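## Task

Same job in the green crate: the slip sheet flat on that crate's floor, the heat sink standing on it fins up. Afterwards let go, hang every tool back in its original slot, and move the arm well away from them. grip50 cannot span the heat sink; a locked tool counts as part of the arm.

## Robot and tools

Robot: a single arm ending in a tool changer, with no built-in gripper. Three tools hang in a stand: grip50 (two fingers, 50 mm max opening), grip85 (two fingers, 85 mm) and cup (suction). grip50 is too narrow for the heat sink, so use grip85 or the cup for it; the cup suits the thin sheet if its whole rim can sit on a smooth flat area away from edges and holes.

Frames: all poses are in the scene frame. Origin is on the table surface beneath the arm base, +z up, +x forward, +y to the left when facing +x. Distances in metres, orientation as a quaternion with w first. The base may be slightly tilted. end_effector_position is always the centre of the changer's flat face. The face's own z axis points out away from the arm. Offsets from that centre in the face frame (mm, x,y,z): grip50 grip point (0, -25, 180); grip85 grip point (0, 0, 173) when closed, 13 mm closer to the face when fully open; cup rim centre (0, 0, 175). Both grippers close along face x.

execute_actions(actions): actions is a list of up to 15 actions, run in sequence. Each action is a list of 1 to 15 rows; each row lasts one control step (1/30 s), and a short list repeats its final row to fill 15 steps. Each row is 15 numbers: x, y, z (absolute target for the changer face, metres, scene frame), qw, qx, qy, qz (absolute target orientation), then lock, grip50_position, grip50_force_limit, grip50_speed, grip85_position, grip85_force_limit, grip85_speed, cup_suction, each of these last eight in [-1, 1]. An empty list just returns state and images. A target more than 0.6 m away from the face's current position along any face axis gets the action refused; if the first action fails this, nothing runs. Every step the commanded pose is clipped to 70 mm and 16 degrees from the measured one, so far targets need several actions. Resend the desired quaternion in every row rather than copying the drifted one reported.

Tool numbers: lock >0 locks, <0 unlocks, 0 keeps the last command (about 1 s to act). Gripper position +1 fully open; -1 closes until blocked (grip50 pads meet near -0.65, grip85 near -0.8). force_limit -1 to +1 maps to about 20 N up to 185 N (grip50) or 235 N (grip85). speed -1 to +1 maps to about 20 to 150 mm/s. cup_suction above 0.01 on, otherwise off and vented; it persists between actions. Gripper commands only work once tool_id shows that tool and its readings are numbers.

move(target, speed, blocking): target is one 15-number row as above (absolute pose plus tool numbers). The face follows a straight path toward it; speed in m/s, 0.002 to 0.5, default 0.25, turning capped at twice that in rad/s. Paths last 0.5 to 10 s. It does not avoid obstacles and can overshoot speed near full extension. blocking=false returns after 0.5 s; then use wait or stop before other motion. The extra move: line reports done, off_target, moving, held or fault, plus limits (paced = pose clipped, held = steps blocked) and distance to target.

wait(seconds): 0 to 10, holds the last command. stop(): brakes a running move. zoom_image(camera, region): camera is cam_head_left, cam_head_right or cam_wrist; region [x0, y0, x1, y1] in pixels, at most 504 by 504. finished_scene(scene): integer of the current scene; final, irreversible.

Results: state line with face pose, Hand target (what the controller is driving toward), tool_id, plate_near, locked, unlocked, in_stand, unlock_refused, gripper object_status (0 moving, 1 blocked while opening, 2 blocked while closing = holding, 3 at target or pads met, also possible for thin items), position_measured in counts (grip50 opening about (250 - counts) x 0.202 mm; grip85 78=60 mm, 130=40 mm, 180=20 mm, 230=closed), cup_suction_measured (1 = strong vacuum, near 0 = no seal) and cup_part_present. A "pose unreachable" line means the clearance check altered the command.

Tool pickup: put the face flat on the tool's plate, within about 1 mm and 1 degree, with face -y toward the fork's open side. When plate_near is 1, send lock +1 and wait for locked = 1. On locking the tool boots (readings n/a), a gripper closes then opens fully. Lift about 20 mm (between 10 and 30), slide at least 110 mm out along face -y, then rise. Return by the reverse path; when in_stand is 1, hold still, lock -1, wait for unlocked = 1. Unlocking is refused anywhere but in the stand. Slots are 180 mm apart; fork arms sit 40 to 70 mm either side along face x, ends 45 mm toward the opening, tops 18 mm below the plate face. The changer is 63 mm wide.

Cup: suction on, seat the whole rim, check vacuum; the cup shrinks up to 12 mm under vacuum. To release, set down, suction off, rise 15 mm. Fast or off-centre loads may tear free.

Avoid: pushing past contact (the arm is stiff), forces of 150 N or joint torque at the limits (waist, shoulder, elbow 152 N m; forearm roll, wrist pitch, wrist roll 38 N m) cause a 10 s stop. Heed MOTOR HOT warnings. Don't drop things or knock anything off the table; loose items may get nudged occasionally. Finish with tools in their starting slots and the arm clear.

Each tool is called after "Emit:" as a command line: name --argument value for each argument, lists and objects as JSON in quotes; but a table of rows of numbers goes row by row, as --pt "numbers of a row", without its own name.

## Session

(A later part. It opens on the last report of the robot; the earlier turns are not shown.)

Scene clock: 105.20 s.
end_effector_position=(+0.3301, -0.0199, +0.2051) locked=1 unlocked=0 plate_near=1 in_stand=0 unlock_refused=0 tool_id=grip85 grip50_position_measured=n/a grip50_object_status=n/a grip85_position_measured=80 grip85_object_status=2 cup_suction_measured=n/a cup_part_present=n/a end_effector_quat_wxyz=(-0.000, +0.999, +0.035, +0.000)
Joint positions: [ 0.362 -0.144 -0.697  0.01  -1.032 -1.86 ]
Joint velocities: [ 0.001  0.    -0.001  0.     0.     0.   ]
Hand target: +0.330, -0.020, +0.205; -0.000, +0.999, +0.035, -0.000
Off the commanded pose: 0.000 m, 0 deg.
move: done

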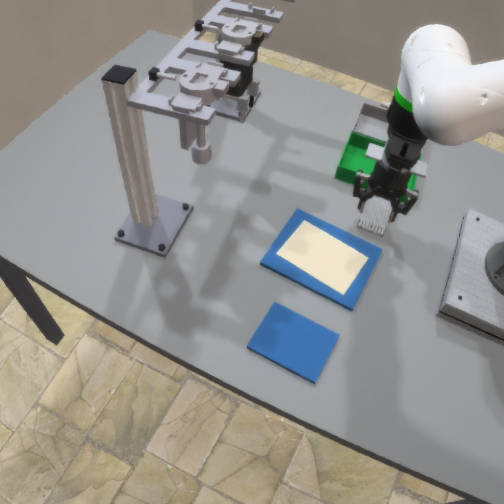

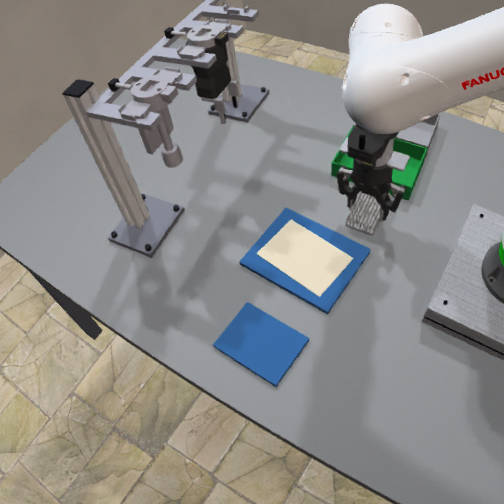

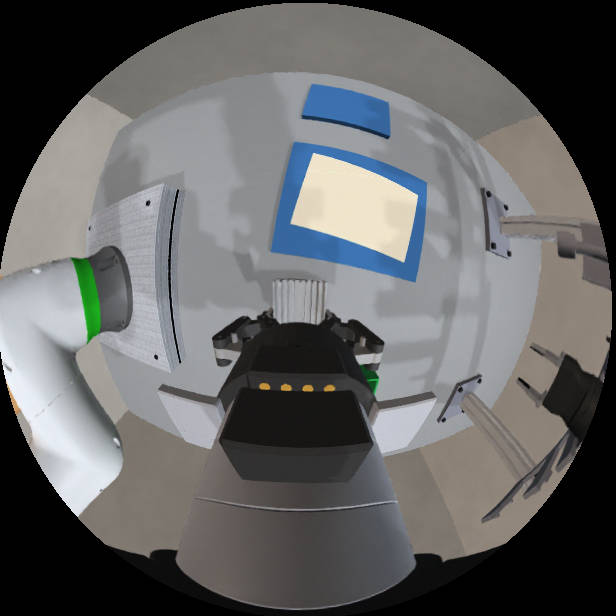

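Emit:
move --target '[0.33,-0.02,0.1965,0,0.9994,0.035,0,0,1,0,0,-1,-0.4,-0.6,0]' --speed 0.015

Emit:
move --target '[0.33,-0.02,0.1965,0,0.9994,0.035,0,0,1,0,0,1,-0.4,0,0]'

Emit:
move --target '[0.33,-0.02,0.27,0,0.9994,0.035,0,0,1,0,0,1,-0.4,0,0]' --speed 0.15

Emit:
move --target '[0.5628,-0.2089,0.383,0,0.6626,0.749,0,0,1,0,0,1,0,0,0]'

Emit:
move --target '[0.7017,-0.1918,0.383,0,0.6626,0.749,0,0,1,0,0,1,0,0,0]' --speed 0.08

Emit:
move --target '[0.7017,-0.1918,0.3637,0,0.6626,0.749,0,0,1,0,0,1,0,0,0]' --speed 0.02

Emit:
execute_actions --actions '[[[0.7017,-0.1918,0.3637,0,0.6626,0.749,0,-1,1,0,0,1,0,0,0]],[[0.7017,-0.1918,0.3637,0,0.6626,0.749,0,-1,1,0,0,1,0,0,0]],[[0.7017,-0.1918,0.3637,0,0.6626,0.749,0,-1,1,0,0,1,0,0,0]]]'

Scene clock: 121.13 s.
end_effector_position=(+0.3300, -0.0200, +0.1965) locked=1 unlocked=0 plate_near=1 in_stand=0 unlock_refused=0 tool_id=grip85 grip50_position_measured=n/a grip50_object_status=n/a grip85_position_measured=80 grip85_object_status=2 cup_suction_measured=n/a cup_part_present=n/a end_effector_quat_wxyz=(-0.000, +0.999, +0.035, +0.000)
Joint positions: [ 0.362 -0.13  -0.709  0.01  -1.006 -1.86 ]
Joint velocities: [ 0.001  0.     0.001  0.001  0.    -0.   ]
Hand target: +0.330, -0.020, +0.197; -0.000, +0.999, +0.035, -0.000
Off the commanded pose: 0.000 m, 0 deg.
move: done

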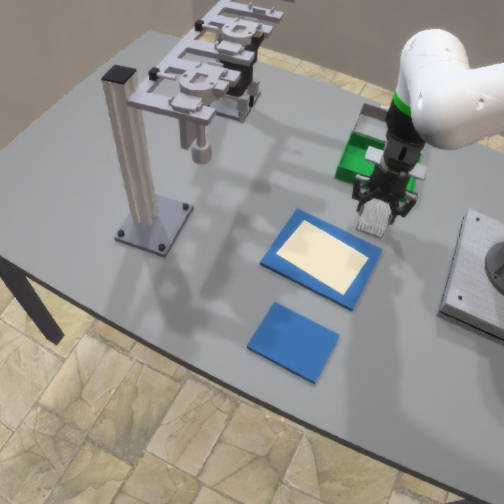

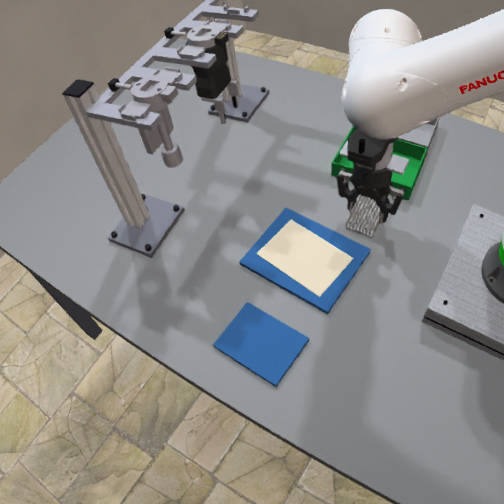

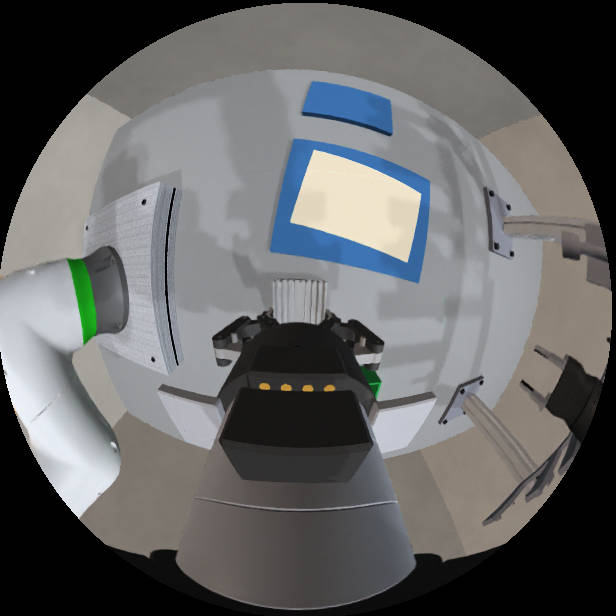

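Scene clock: 121.90 s.
end_effector_position=(+0.3300, -0.0200, +0.1965) locked=1 unlocked=0 plate_near=1 in_stand=0 unlock_refused=0 tool_id=grip85 grip50_position_measured=n/a grip50_object_status=n/a grip85_position_measured=3 grip85_object_status=3 cup_suction_measured=n/a cup_part_present=n/a end_effector_quat_wxyz=(+0.000, +0.999, +0.035, -0.000)
Joint positions: [ 0.362 -0.13  -0.709  0.01  -1.006 -1.86 ]
Joint velocities: [-0.001 -0.     0.     0.     0.    -0.   ]
Hand target: +0.330, -0.020, +0.196; +0.000, +0.999, +0.035, +0.000
Off the commanded pose: 0.000 m, 0 deg.
move: done

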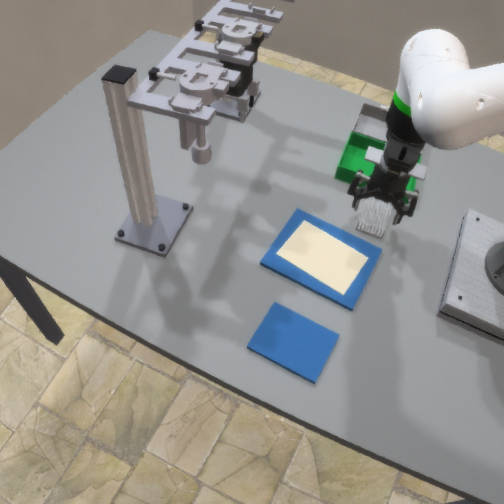

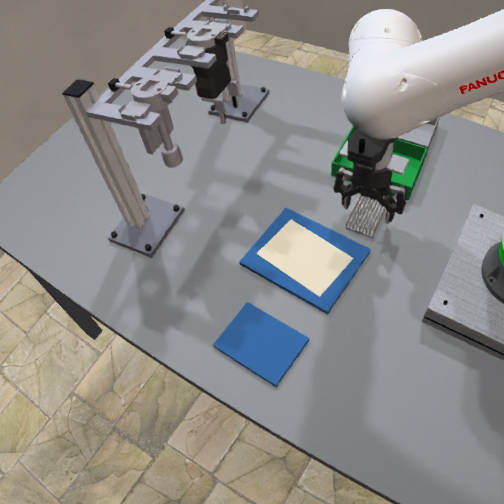

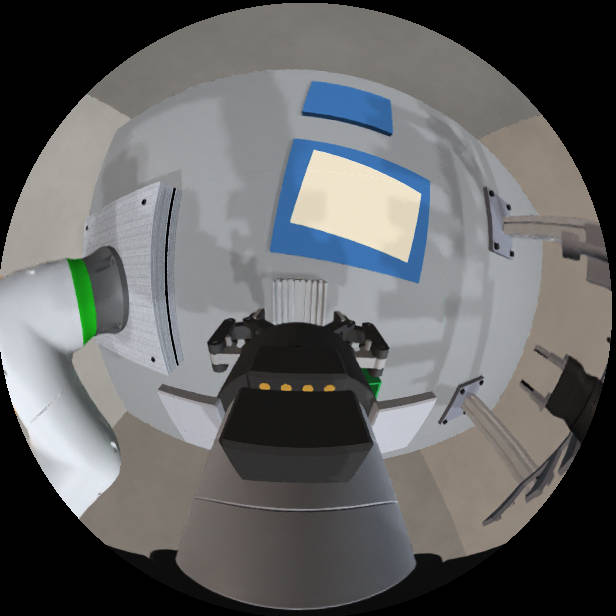

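Scene clock: 122.77 s.
end_effector_position=(+0.3298, -0.0201, +0.2699) locked=1 unlocked=0 plate_near=1 in_stand=0 unlock_refused=0 tool_id=grip85 grip50_position_measured=n/a grip50_object_status=n/a grip85_position_measured=3 grip85_object_status=3 cup_suction_measured=n/a cup_part_present=n/a end_effector_quat_wxyz=(-0.000, +0.999, +0.035, -0.000)
Joint positions: [ 0.364 -0.231 -0.598  0.009 -1.217 -1.859]
Joint velocities: [ 0.001 -0.    -0.001  0.    -0.    -0.002]
Hand target: +0.330, -0.020, +0.270; +0.000, +0.999, +0.035, +0.000
Off the commanded pose: 0.000 m, 0 deg.
move: done

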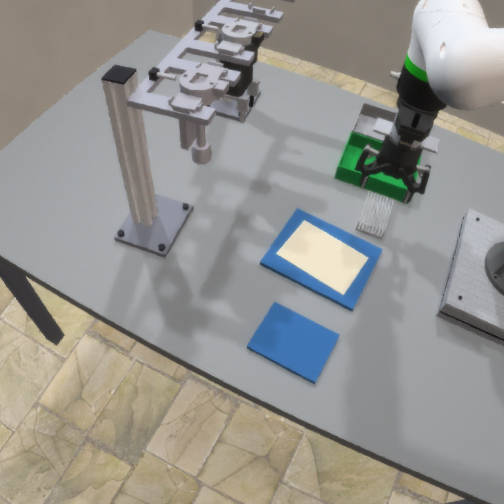

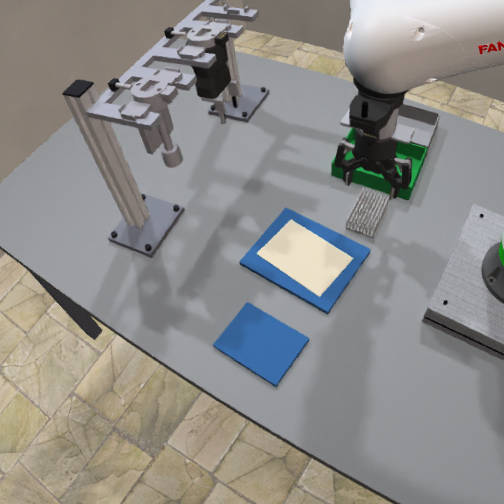

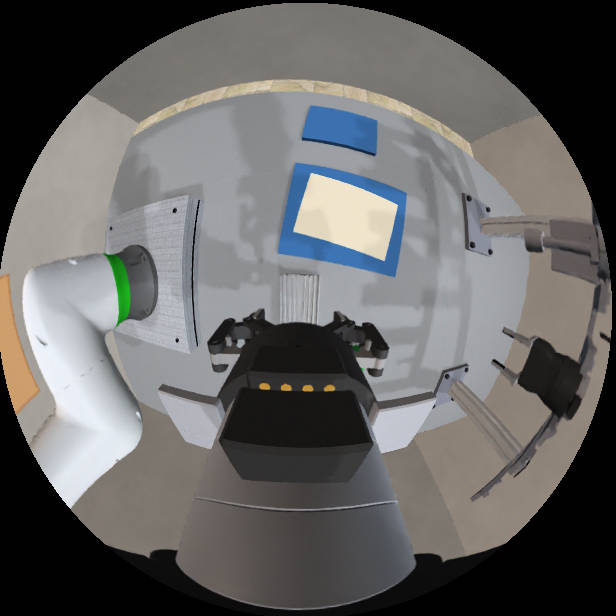

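Scene clock: 126.40 s.
end_effector_position=(+0.5629, -0.2081, +0.3838) locked=1 unlocked=0 plate_near=1 in_stand=0 unlock_refused=0 tool_id=grip85 grip50_position_measured=n/a grip50_object_status=n/a grip85_position_measured=3 grip85_object_status=3 cup_suction_measured=n/a cup_part_present=n/a end_effector_quat_wxyz=(+0.000, +0.663, +0.749, -0.000)
Joint positions: [-0.115  0.398  0.352  0.014 -1.533  0.244]
Joint velocities: [-0.001  0.     0.001 -0.    -0.001  0.001]
Hand target: +0.563, -0.208, +0.384; +0.000, +0.663, +0.749, -0.000
Off the commanded pose: 0.001 m, 0 deg.
move: done

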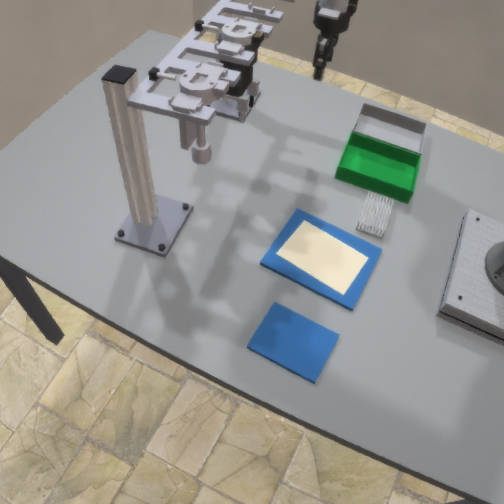

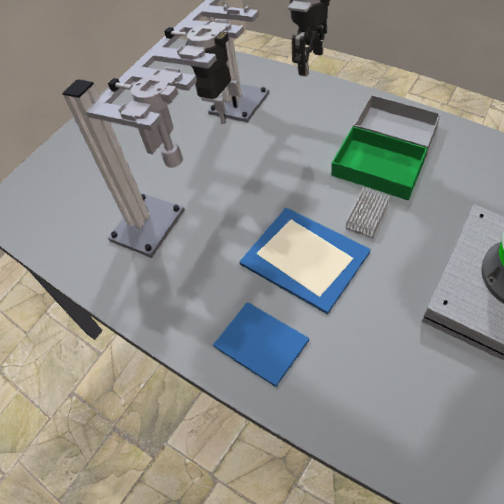

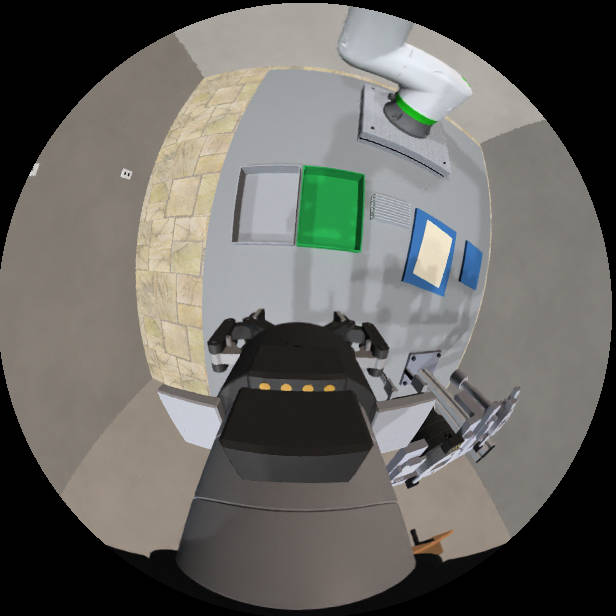

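Scene clock: 128.50 s.
end_effector_position=(+0.7017, -0.1915, +0.3834) locked=1 unlocked=0 plate_near=1 in_stand=0 unlock_refused=0 tool_id=grip85 grip50_position_measured=n/a grip50_object_status=n/a grip85_position_measured=3 grip85_object_status=3 cup_suction_measured=n/a cup_part_present=n/a end_effector_quat_wxyz=(+0.000, +0.663, +0.749, +0.000)
Joint positions: [-0.068  0.805  0.973  0.013 -1.748  0.201]
Joint velocities: [ 0.001  0.002  0.002 -0.    -0.002  0.   ]
Hand target: +0.702, -0.192, +0.383; -0.000, +0.663, +0.749, +0.000
Off the commanded pose: 0.001 m, 0 deg.
move: done

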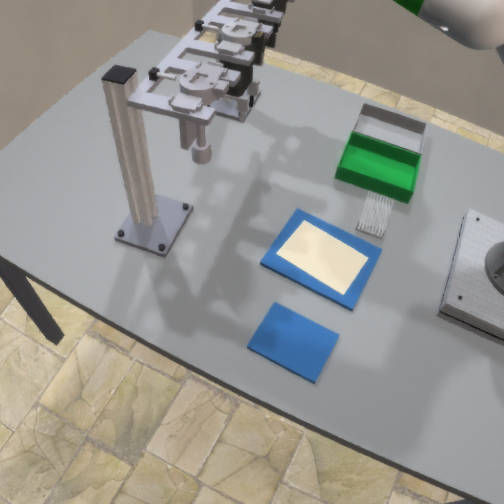

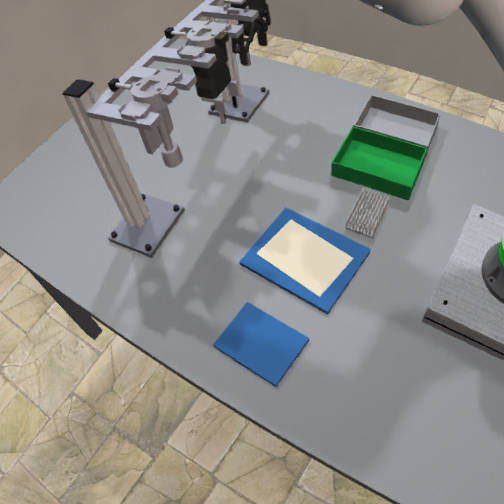

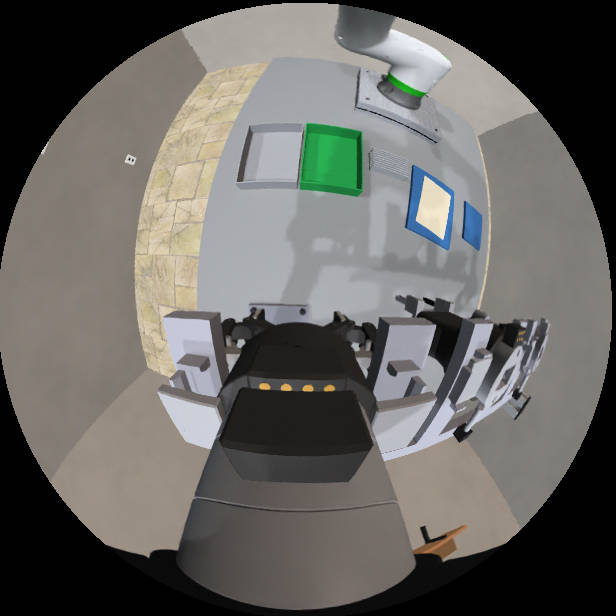

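Scene clock: 129.70 s.
end_effector_position=(+0.7017, -0.1918, +0.3638) locked=1 unlocked=0 plate_near=1 in_stand=1 unlock_refused=0 tool_id=grip85 grip50_position_measured=n/a grip50_object_status=n/a grip85_position_measured=3 grip85_object_status=3 cup_suction_measured=n/a cup_part_present=n/a end_effector_quat_wxyz=(+0.000, +0.663, +0.749, +0.000)
Joint positions: [-0.069  0.793  0.906  0.013 -1.693  0.201]
Joint velocities: [ 0.002  0.    -0.001  0.     0.001  0.   ]
Hand target: +0.702, -0.192, +0.364; +0.000, +0.663, +0.749, -0.000
Off the commanded pose: 0.000 m, 0 deg.
move: done

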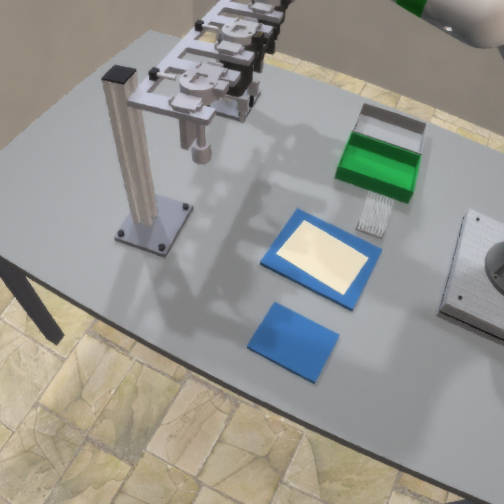

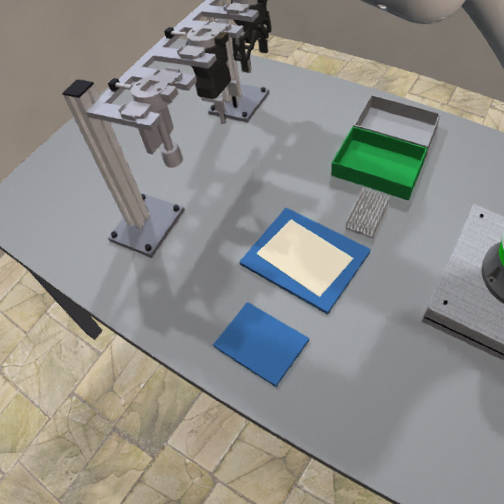

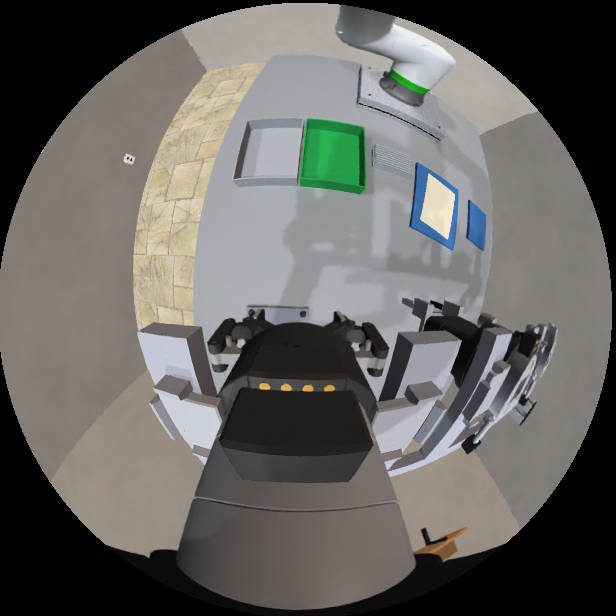

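Scene clock: 131.20 s.
end_effector_position=(+0.7017, -0.1918, +0.3637) locked=0 unlocked=1 plate_near=1 in_stand=1 unlock_refused=0 tool_id=none grip50_position_measured=n/a grip50_object_status=n/a grip85_position_measured=n/a grip85_object_status=n/a cup_suction_measured=n/a cup_part_present=n/a end_effector_quat_wxyz=(-0.000, +0.663, +0.749, -0.000)
Joint positions: [-0.069  0.792  0.906  0.013 -1.693  0.201]
Joint velocities: [ 0.001  0.    -0.    -0.     0.     0.   ]
Hand target: +0.702, -0.192, +0.364; +0.000, +0.663, +0.749, +0.000
Off the commanded pose: 0.000 m, 0 deg.

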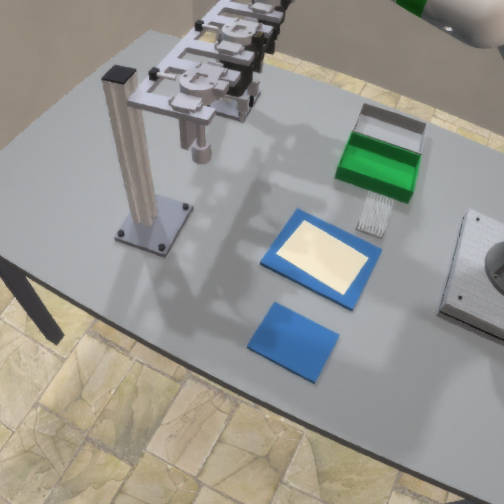

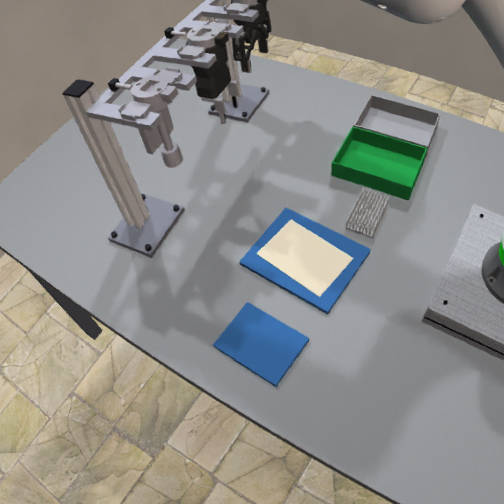

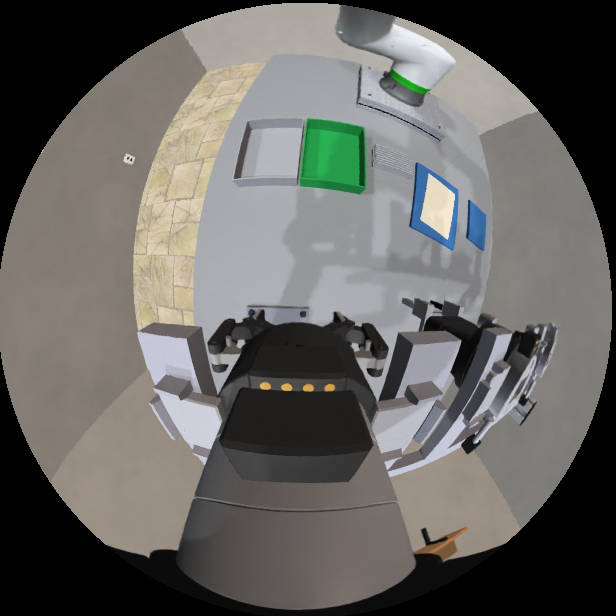

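Emit:
move --target '[0.7017,-0.1918,0.40,0,0.6626,0.749,0,0,1,0,0,1,0,0,0]' --speed 0.08

Emit:
zoom_image --camera "cam_wrist" --region '[180,240,420,440]'

Emit:
move --target '[0.6578,0.1655,0.40,0,0.6626,0.749,0,0,1,0,0,1,0,0,0]'

Emit:
wait --seconds 0.3

Emit:
zoom_image --camera "cam_wrist" --region '[180,240,420,440]'

Scene clock: 144.20 s.
end_effector_position=(+0.7016, -0.1918, +0.4000) locked=0 unlocked=1 plate_near=0 in_stand=0 unlock_refused=0 tool_id=none grip50_position_measured=n/a grip50_object_status=n/a grip85_position_measured=n/a grip85_object_status=n/a cup_suction_measured=n/a cup_part_present=n/a end_effector_quat_wxyz=(+0.000, +0.663, +0.749, -0.000)
Joint positions: [-0.068  0.82   1.038  0.014 -1.798  0.202]
Joint velocities: [ 0.     0.     0.    -0.002 -0.001 -0.   ]
Hand target: +0.702, -0.192, +0.400; -0.000, +0.663, +0.749, +0.000
Off the commanded pose: 0.000 m, 0 deg.
move: done

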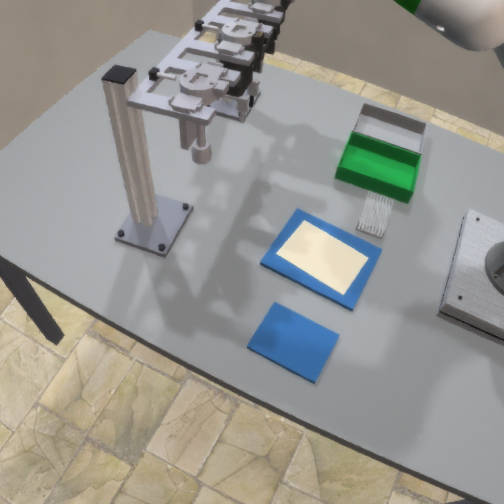

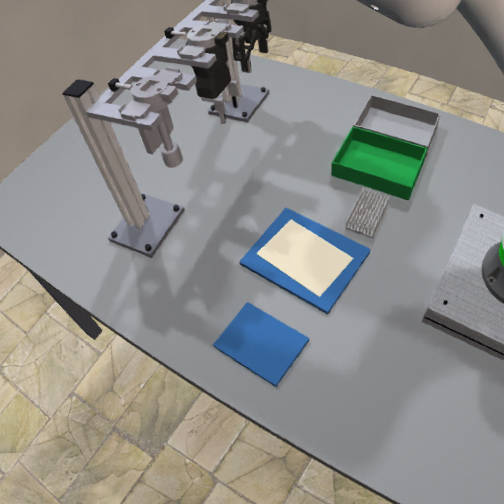

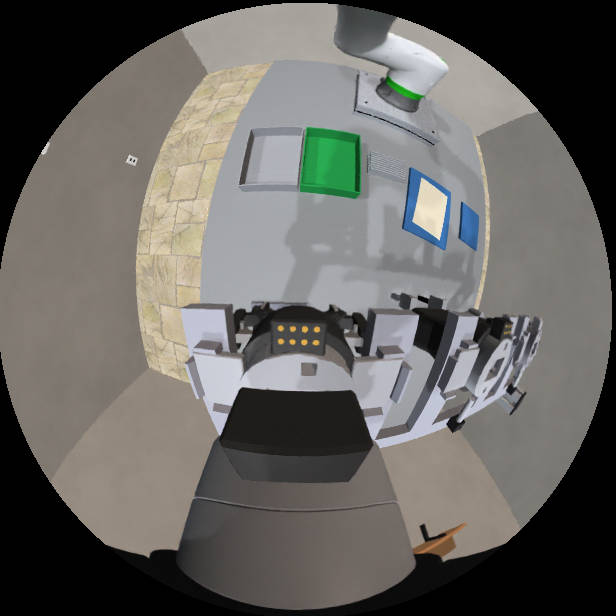

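Region (180, 240, 420, 440) of cam_wrist's 616x616 image, scaled by 2.100, with more detail than that image has.

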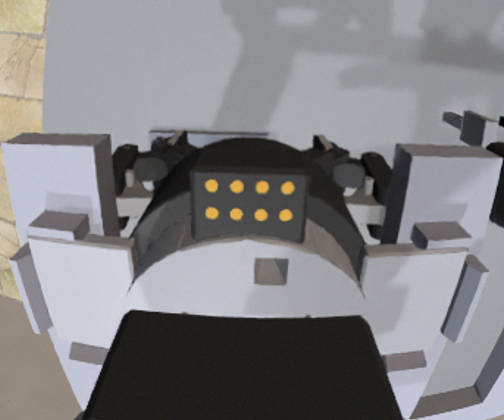

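Scene clock: 146.07 s.
end_effector_position=(+0.6572, +0.1649, +0.3998) locked=0 unlocked=1 plate_near=0 in_stand=0 unlock_refused=0 tool_id=none grip50_position_measured=n/a grip50_object_status=n/a grip85_position_measured=n/a grip85_object_status=n/a cup_suction_measured=n/a cup_part_present=n/a end_effector_quat_wxyz=(-0.000, +0.663, +0.749, +0.000)
Joint positions: [ 0.453  0.637  0.731  0.007 -1.678 -0.322]
Joint velocities: [ 0.001  0.    -0.     0.001 -0.    -0.   ]
Hand target: +0.657, +0.165, +0.400; -0.000, +0.663, +0.749, +0.000
Off the commanded pose: 0.001 m, 0 deg.
move: done

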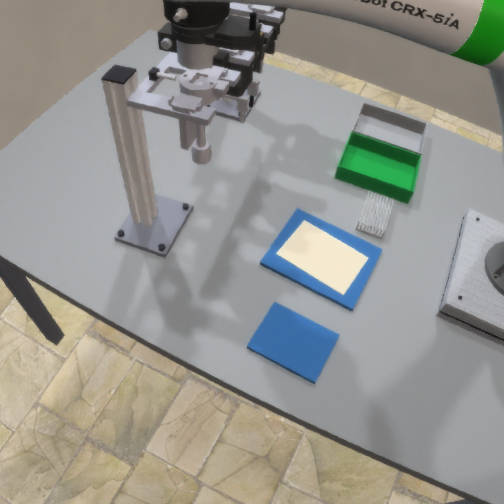

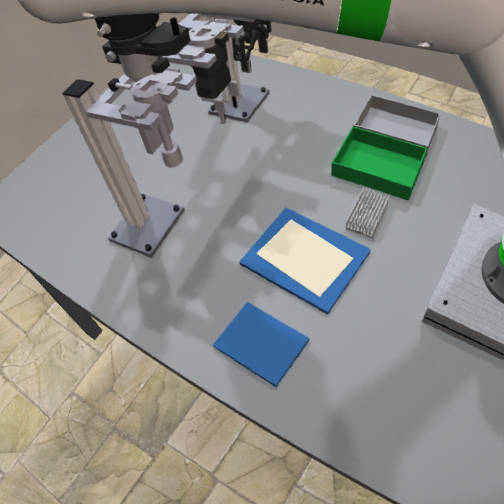

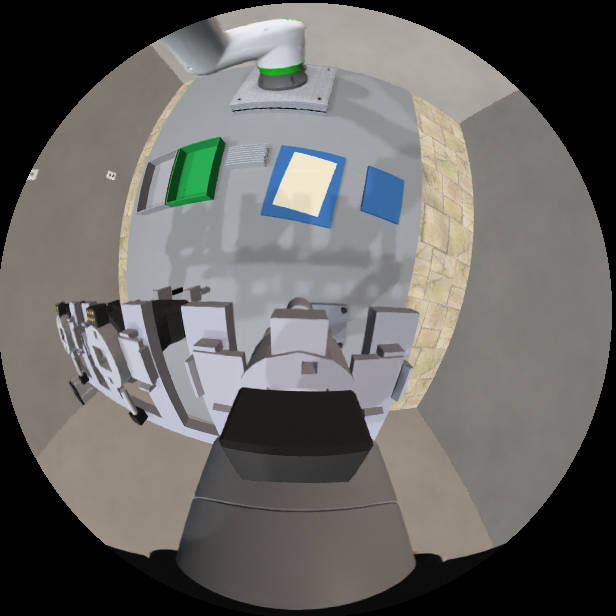

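Scene clock: 146.37 s.
end_effector_position=(+0.6572, +0.1650, +0.3998) locked=0 unlocked=1 plate_near=0 in_stand=0 unlock_refused=0 tool_id=none grip50_position_measured=n/a grip50_object_status=n/a grip85_position_measured=n/a grip85_object_status=n/a cup_suction_measured=n/a cup_part_present=n/a end_effector_quat_wxyz=(-0.000, +0.663, +0.749, +0.000)
Joint positions: [ 0.453  0.637  0.731  0.007 -1.678 -0.322]
Joint velocities: [-0.002  0.     0.     0.001 -0.    -0.   ]
Hand target: +0.657, +0.165, +0.400; -0.000, +0.663, +0.749, +0.000
Off the commanded pose: 0.001 m, 0 deg.
wait: 0.30 s; at rest by 0.17 s

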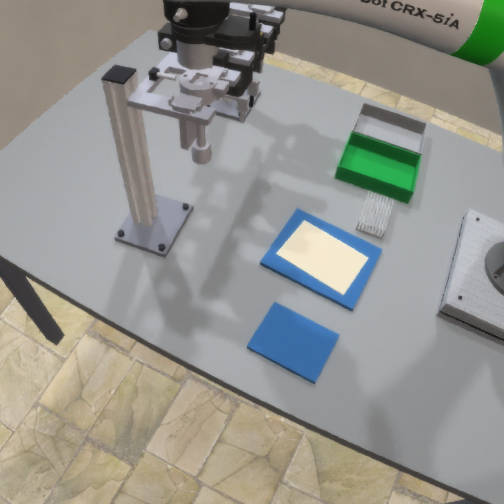

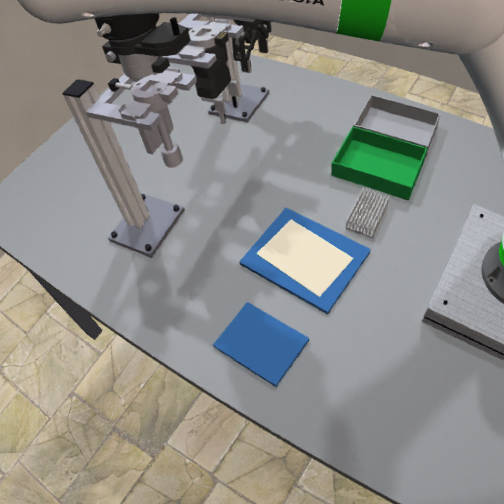

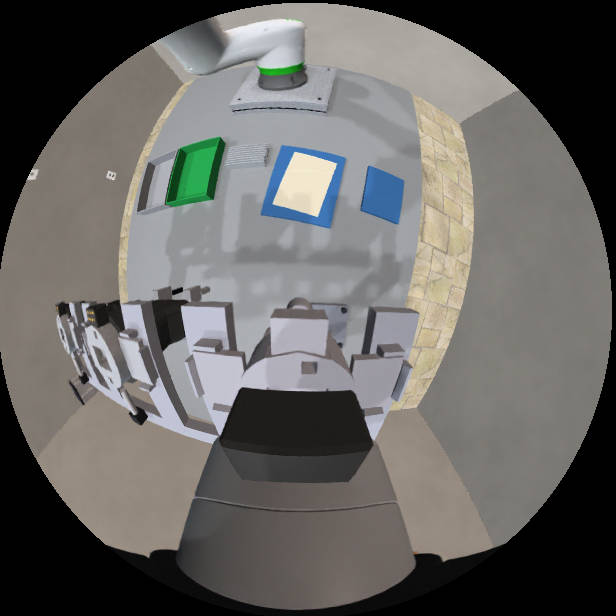

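Region (180, 240, 420, 440) of cam_wrist's 616x616 image, scaled by 2.100, with more detail than that image has.

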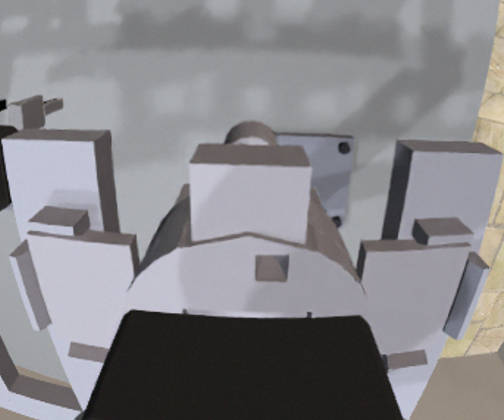

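~1 mm toward −x, ~0.3 mm +y.

Emit:
move --target '[0.6562,0.1652,0.368,0,0.6626,0.749,0,0,1,0,0,1,0,0,0]' --speed 0.04

Emit:
move --target '[0.6562,0.1652,0.3638,0,0.6626,0.749,0,0,1,0,0,1,0,0,0]' --speed 0.006

Scene clock: 155.53 s.
end_effector_position=(+0.6563, +0.1652, +0.3680) locked=0 unlocked=1 plate_near=0 in_stand=0 unlock_refused=0 tool_id=none grip50_position_measured=n/a grip50_object_status=n/a grip85_position_measured=n/a grip85_object_status=n/a cup_suction_measured=n/a cup_part_present=n/a end_effector_quat_wxyz=(+0.000, +0.663, +0.749, +0.000)
Joint positions: [ 0.454  0.628  0.642  0.007 -1.599 -0.323]
Joint velocities: [ 0.001 -0.    -0.     0.     0.    -0.   ]
Hand target: +0.656, +0.165, +0.368; +0.000, +0.663, +0.749, +0.000
Off the commanded pose: 0.000 m, 0 deg.
move: done

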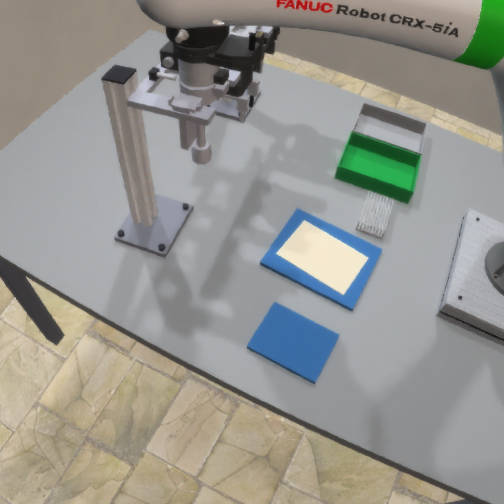

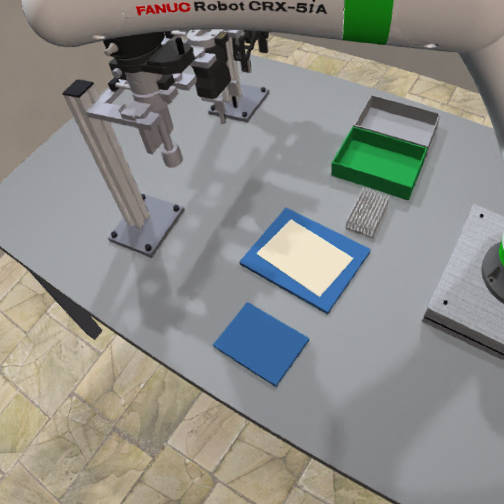

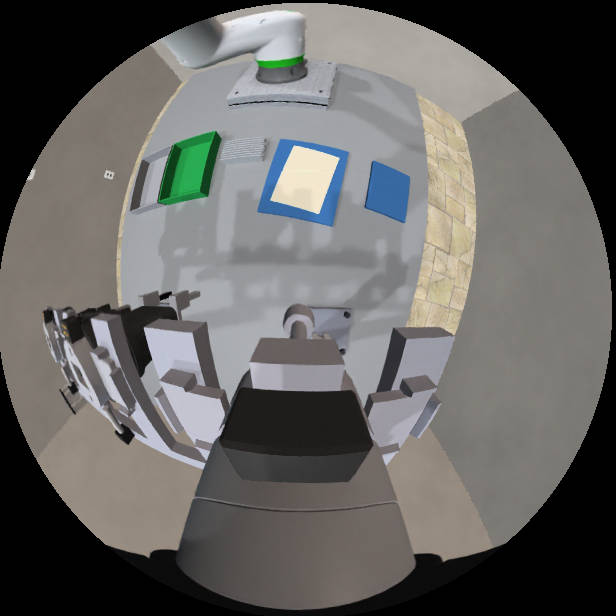

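Scene clock: 156.47 s.
end_effector_position=(+0.6562, +0.1652, +0.3638) locked=0 unlocked=1 plate_near=1 in_stand=1 unlock_refused=0 tool_id=none grip50_position_measured=n/a grip50_object_status=n/a grip85_position_measured=n/a grip85_object_status=n/a cup_suction_measured=n/a cup_part_present=n/a end_effector_quat_wxyz=(+0.000, +0.663, +0.749, +0.000)
Joint positions: [ 0.454  0.628  0.631  0.007 -1.589 -0.323]
Joint velocities: [-0.     0.     0.001  0.     0.    -0.   ]
Hand target: +0.656, +0.165, +0.364; +0.000, +0.663, +0.749, -0.000
Off the commanded pose: 0.000 m, 0 deg.
move: done

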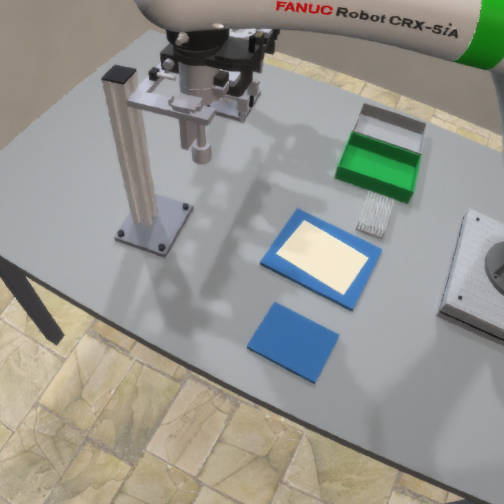

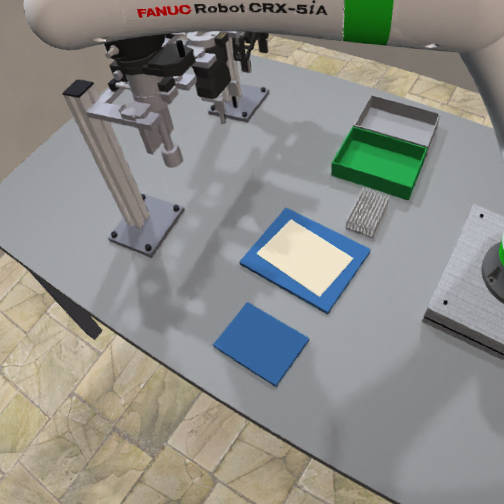

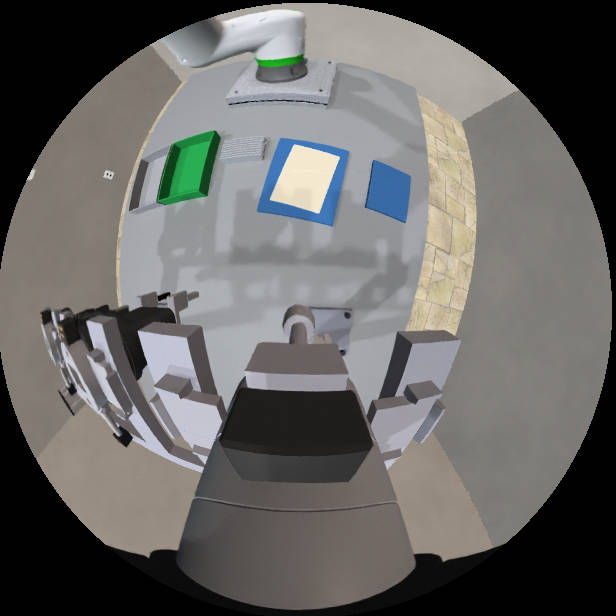

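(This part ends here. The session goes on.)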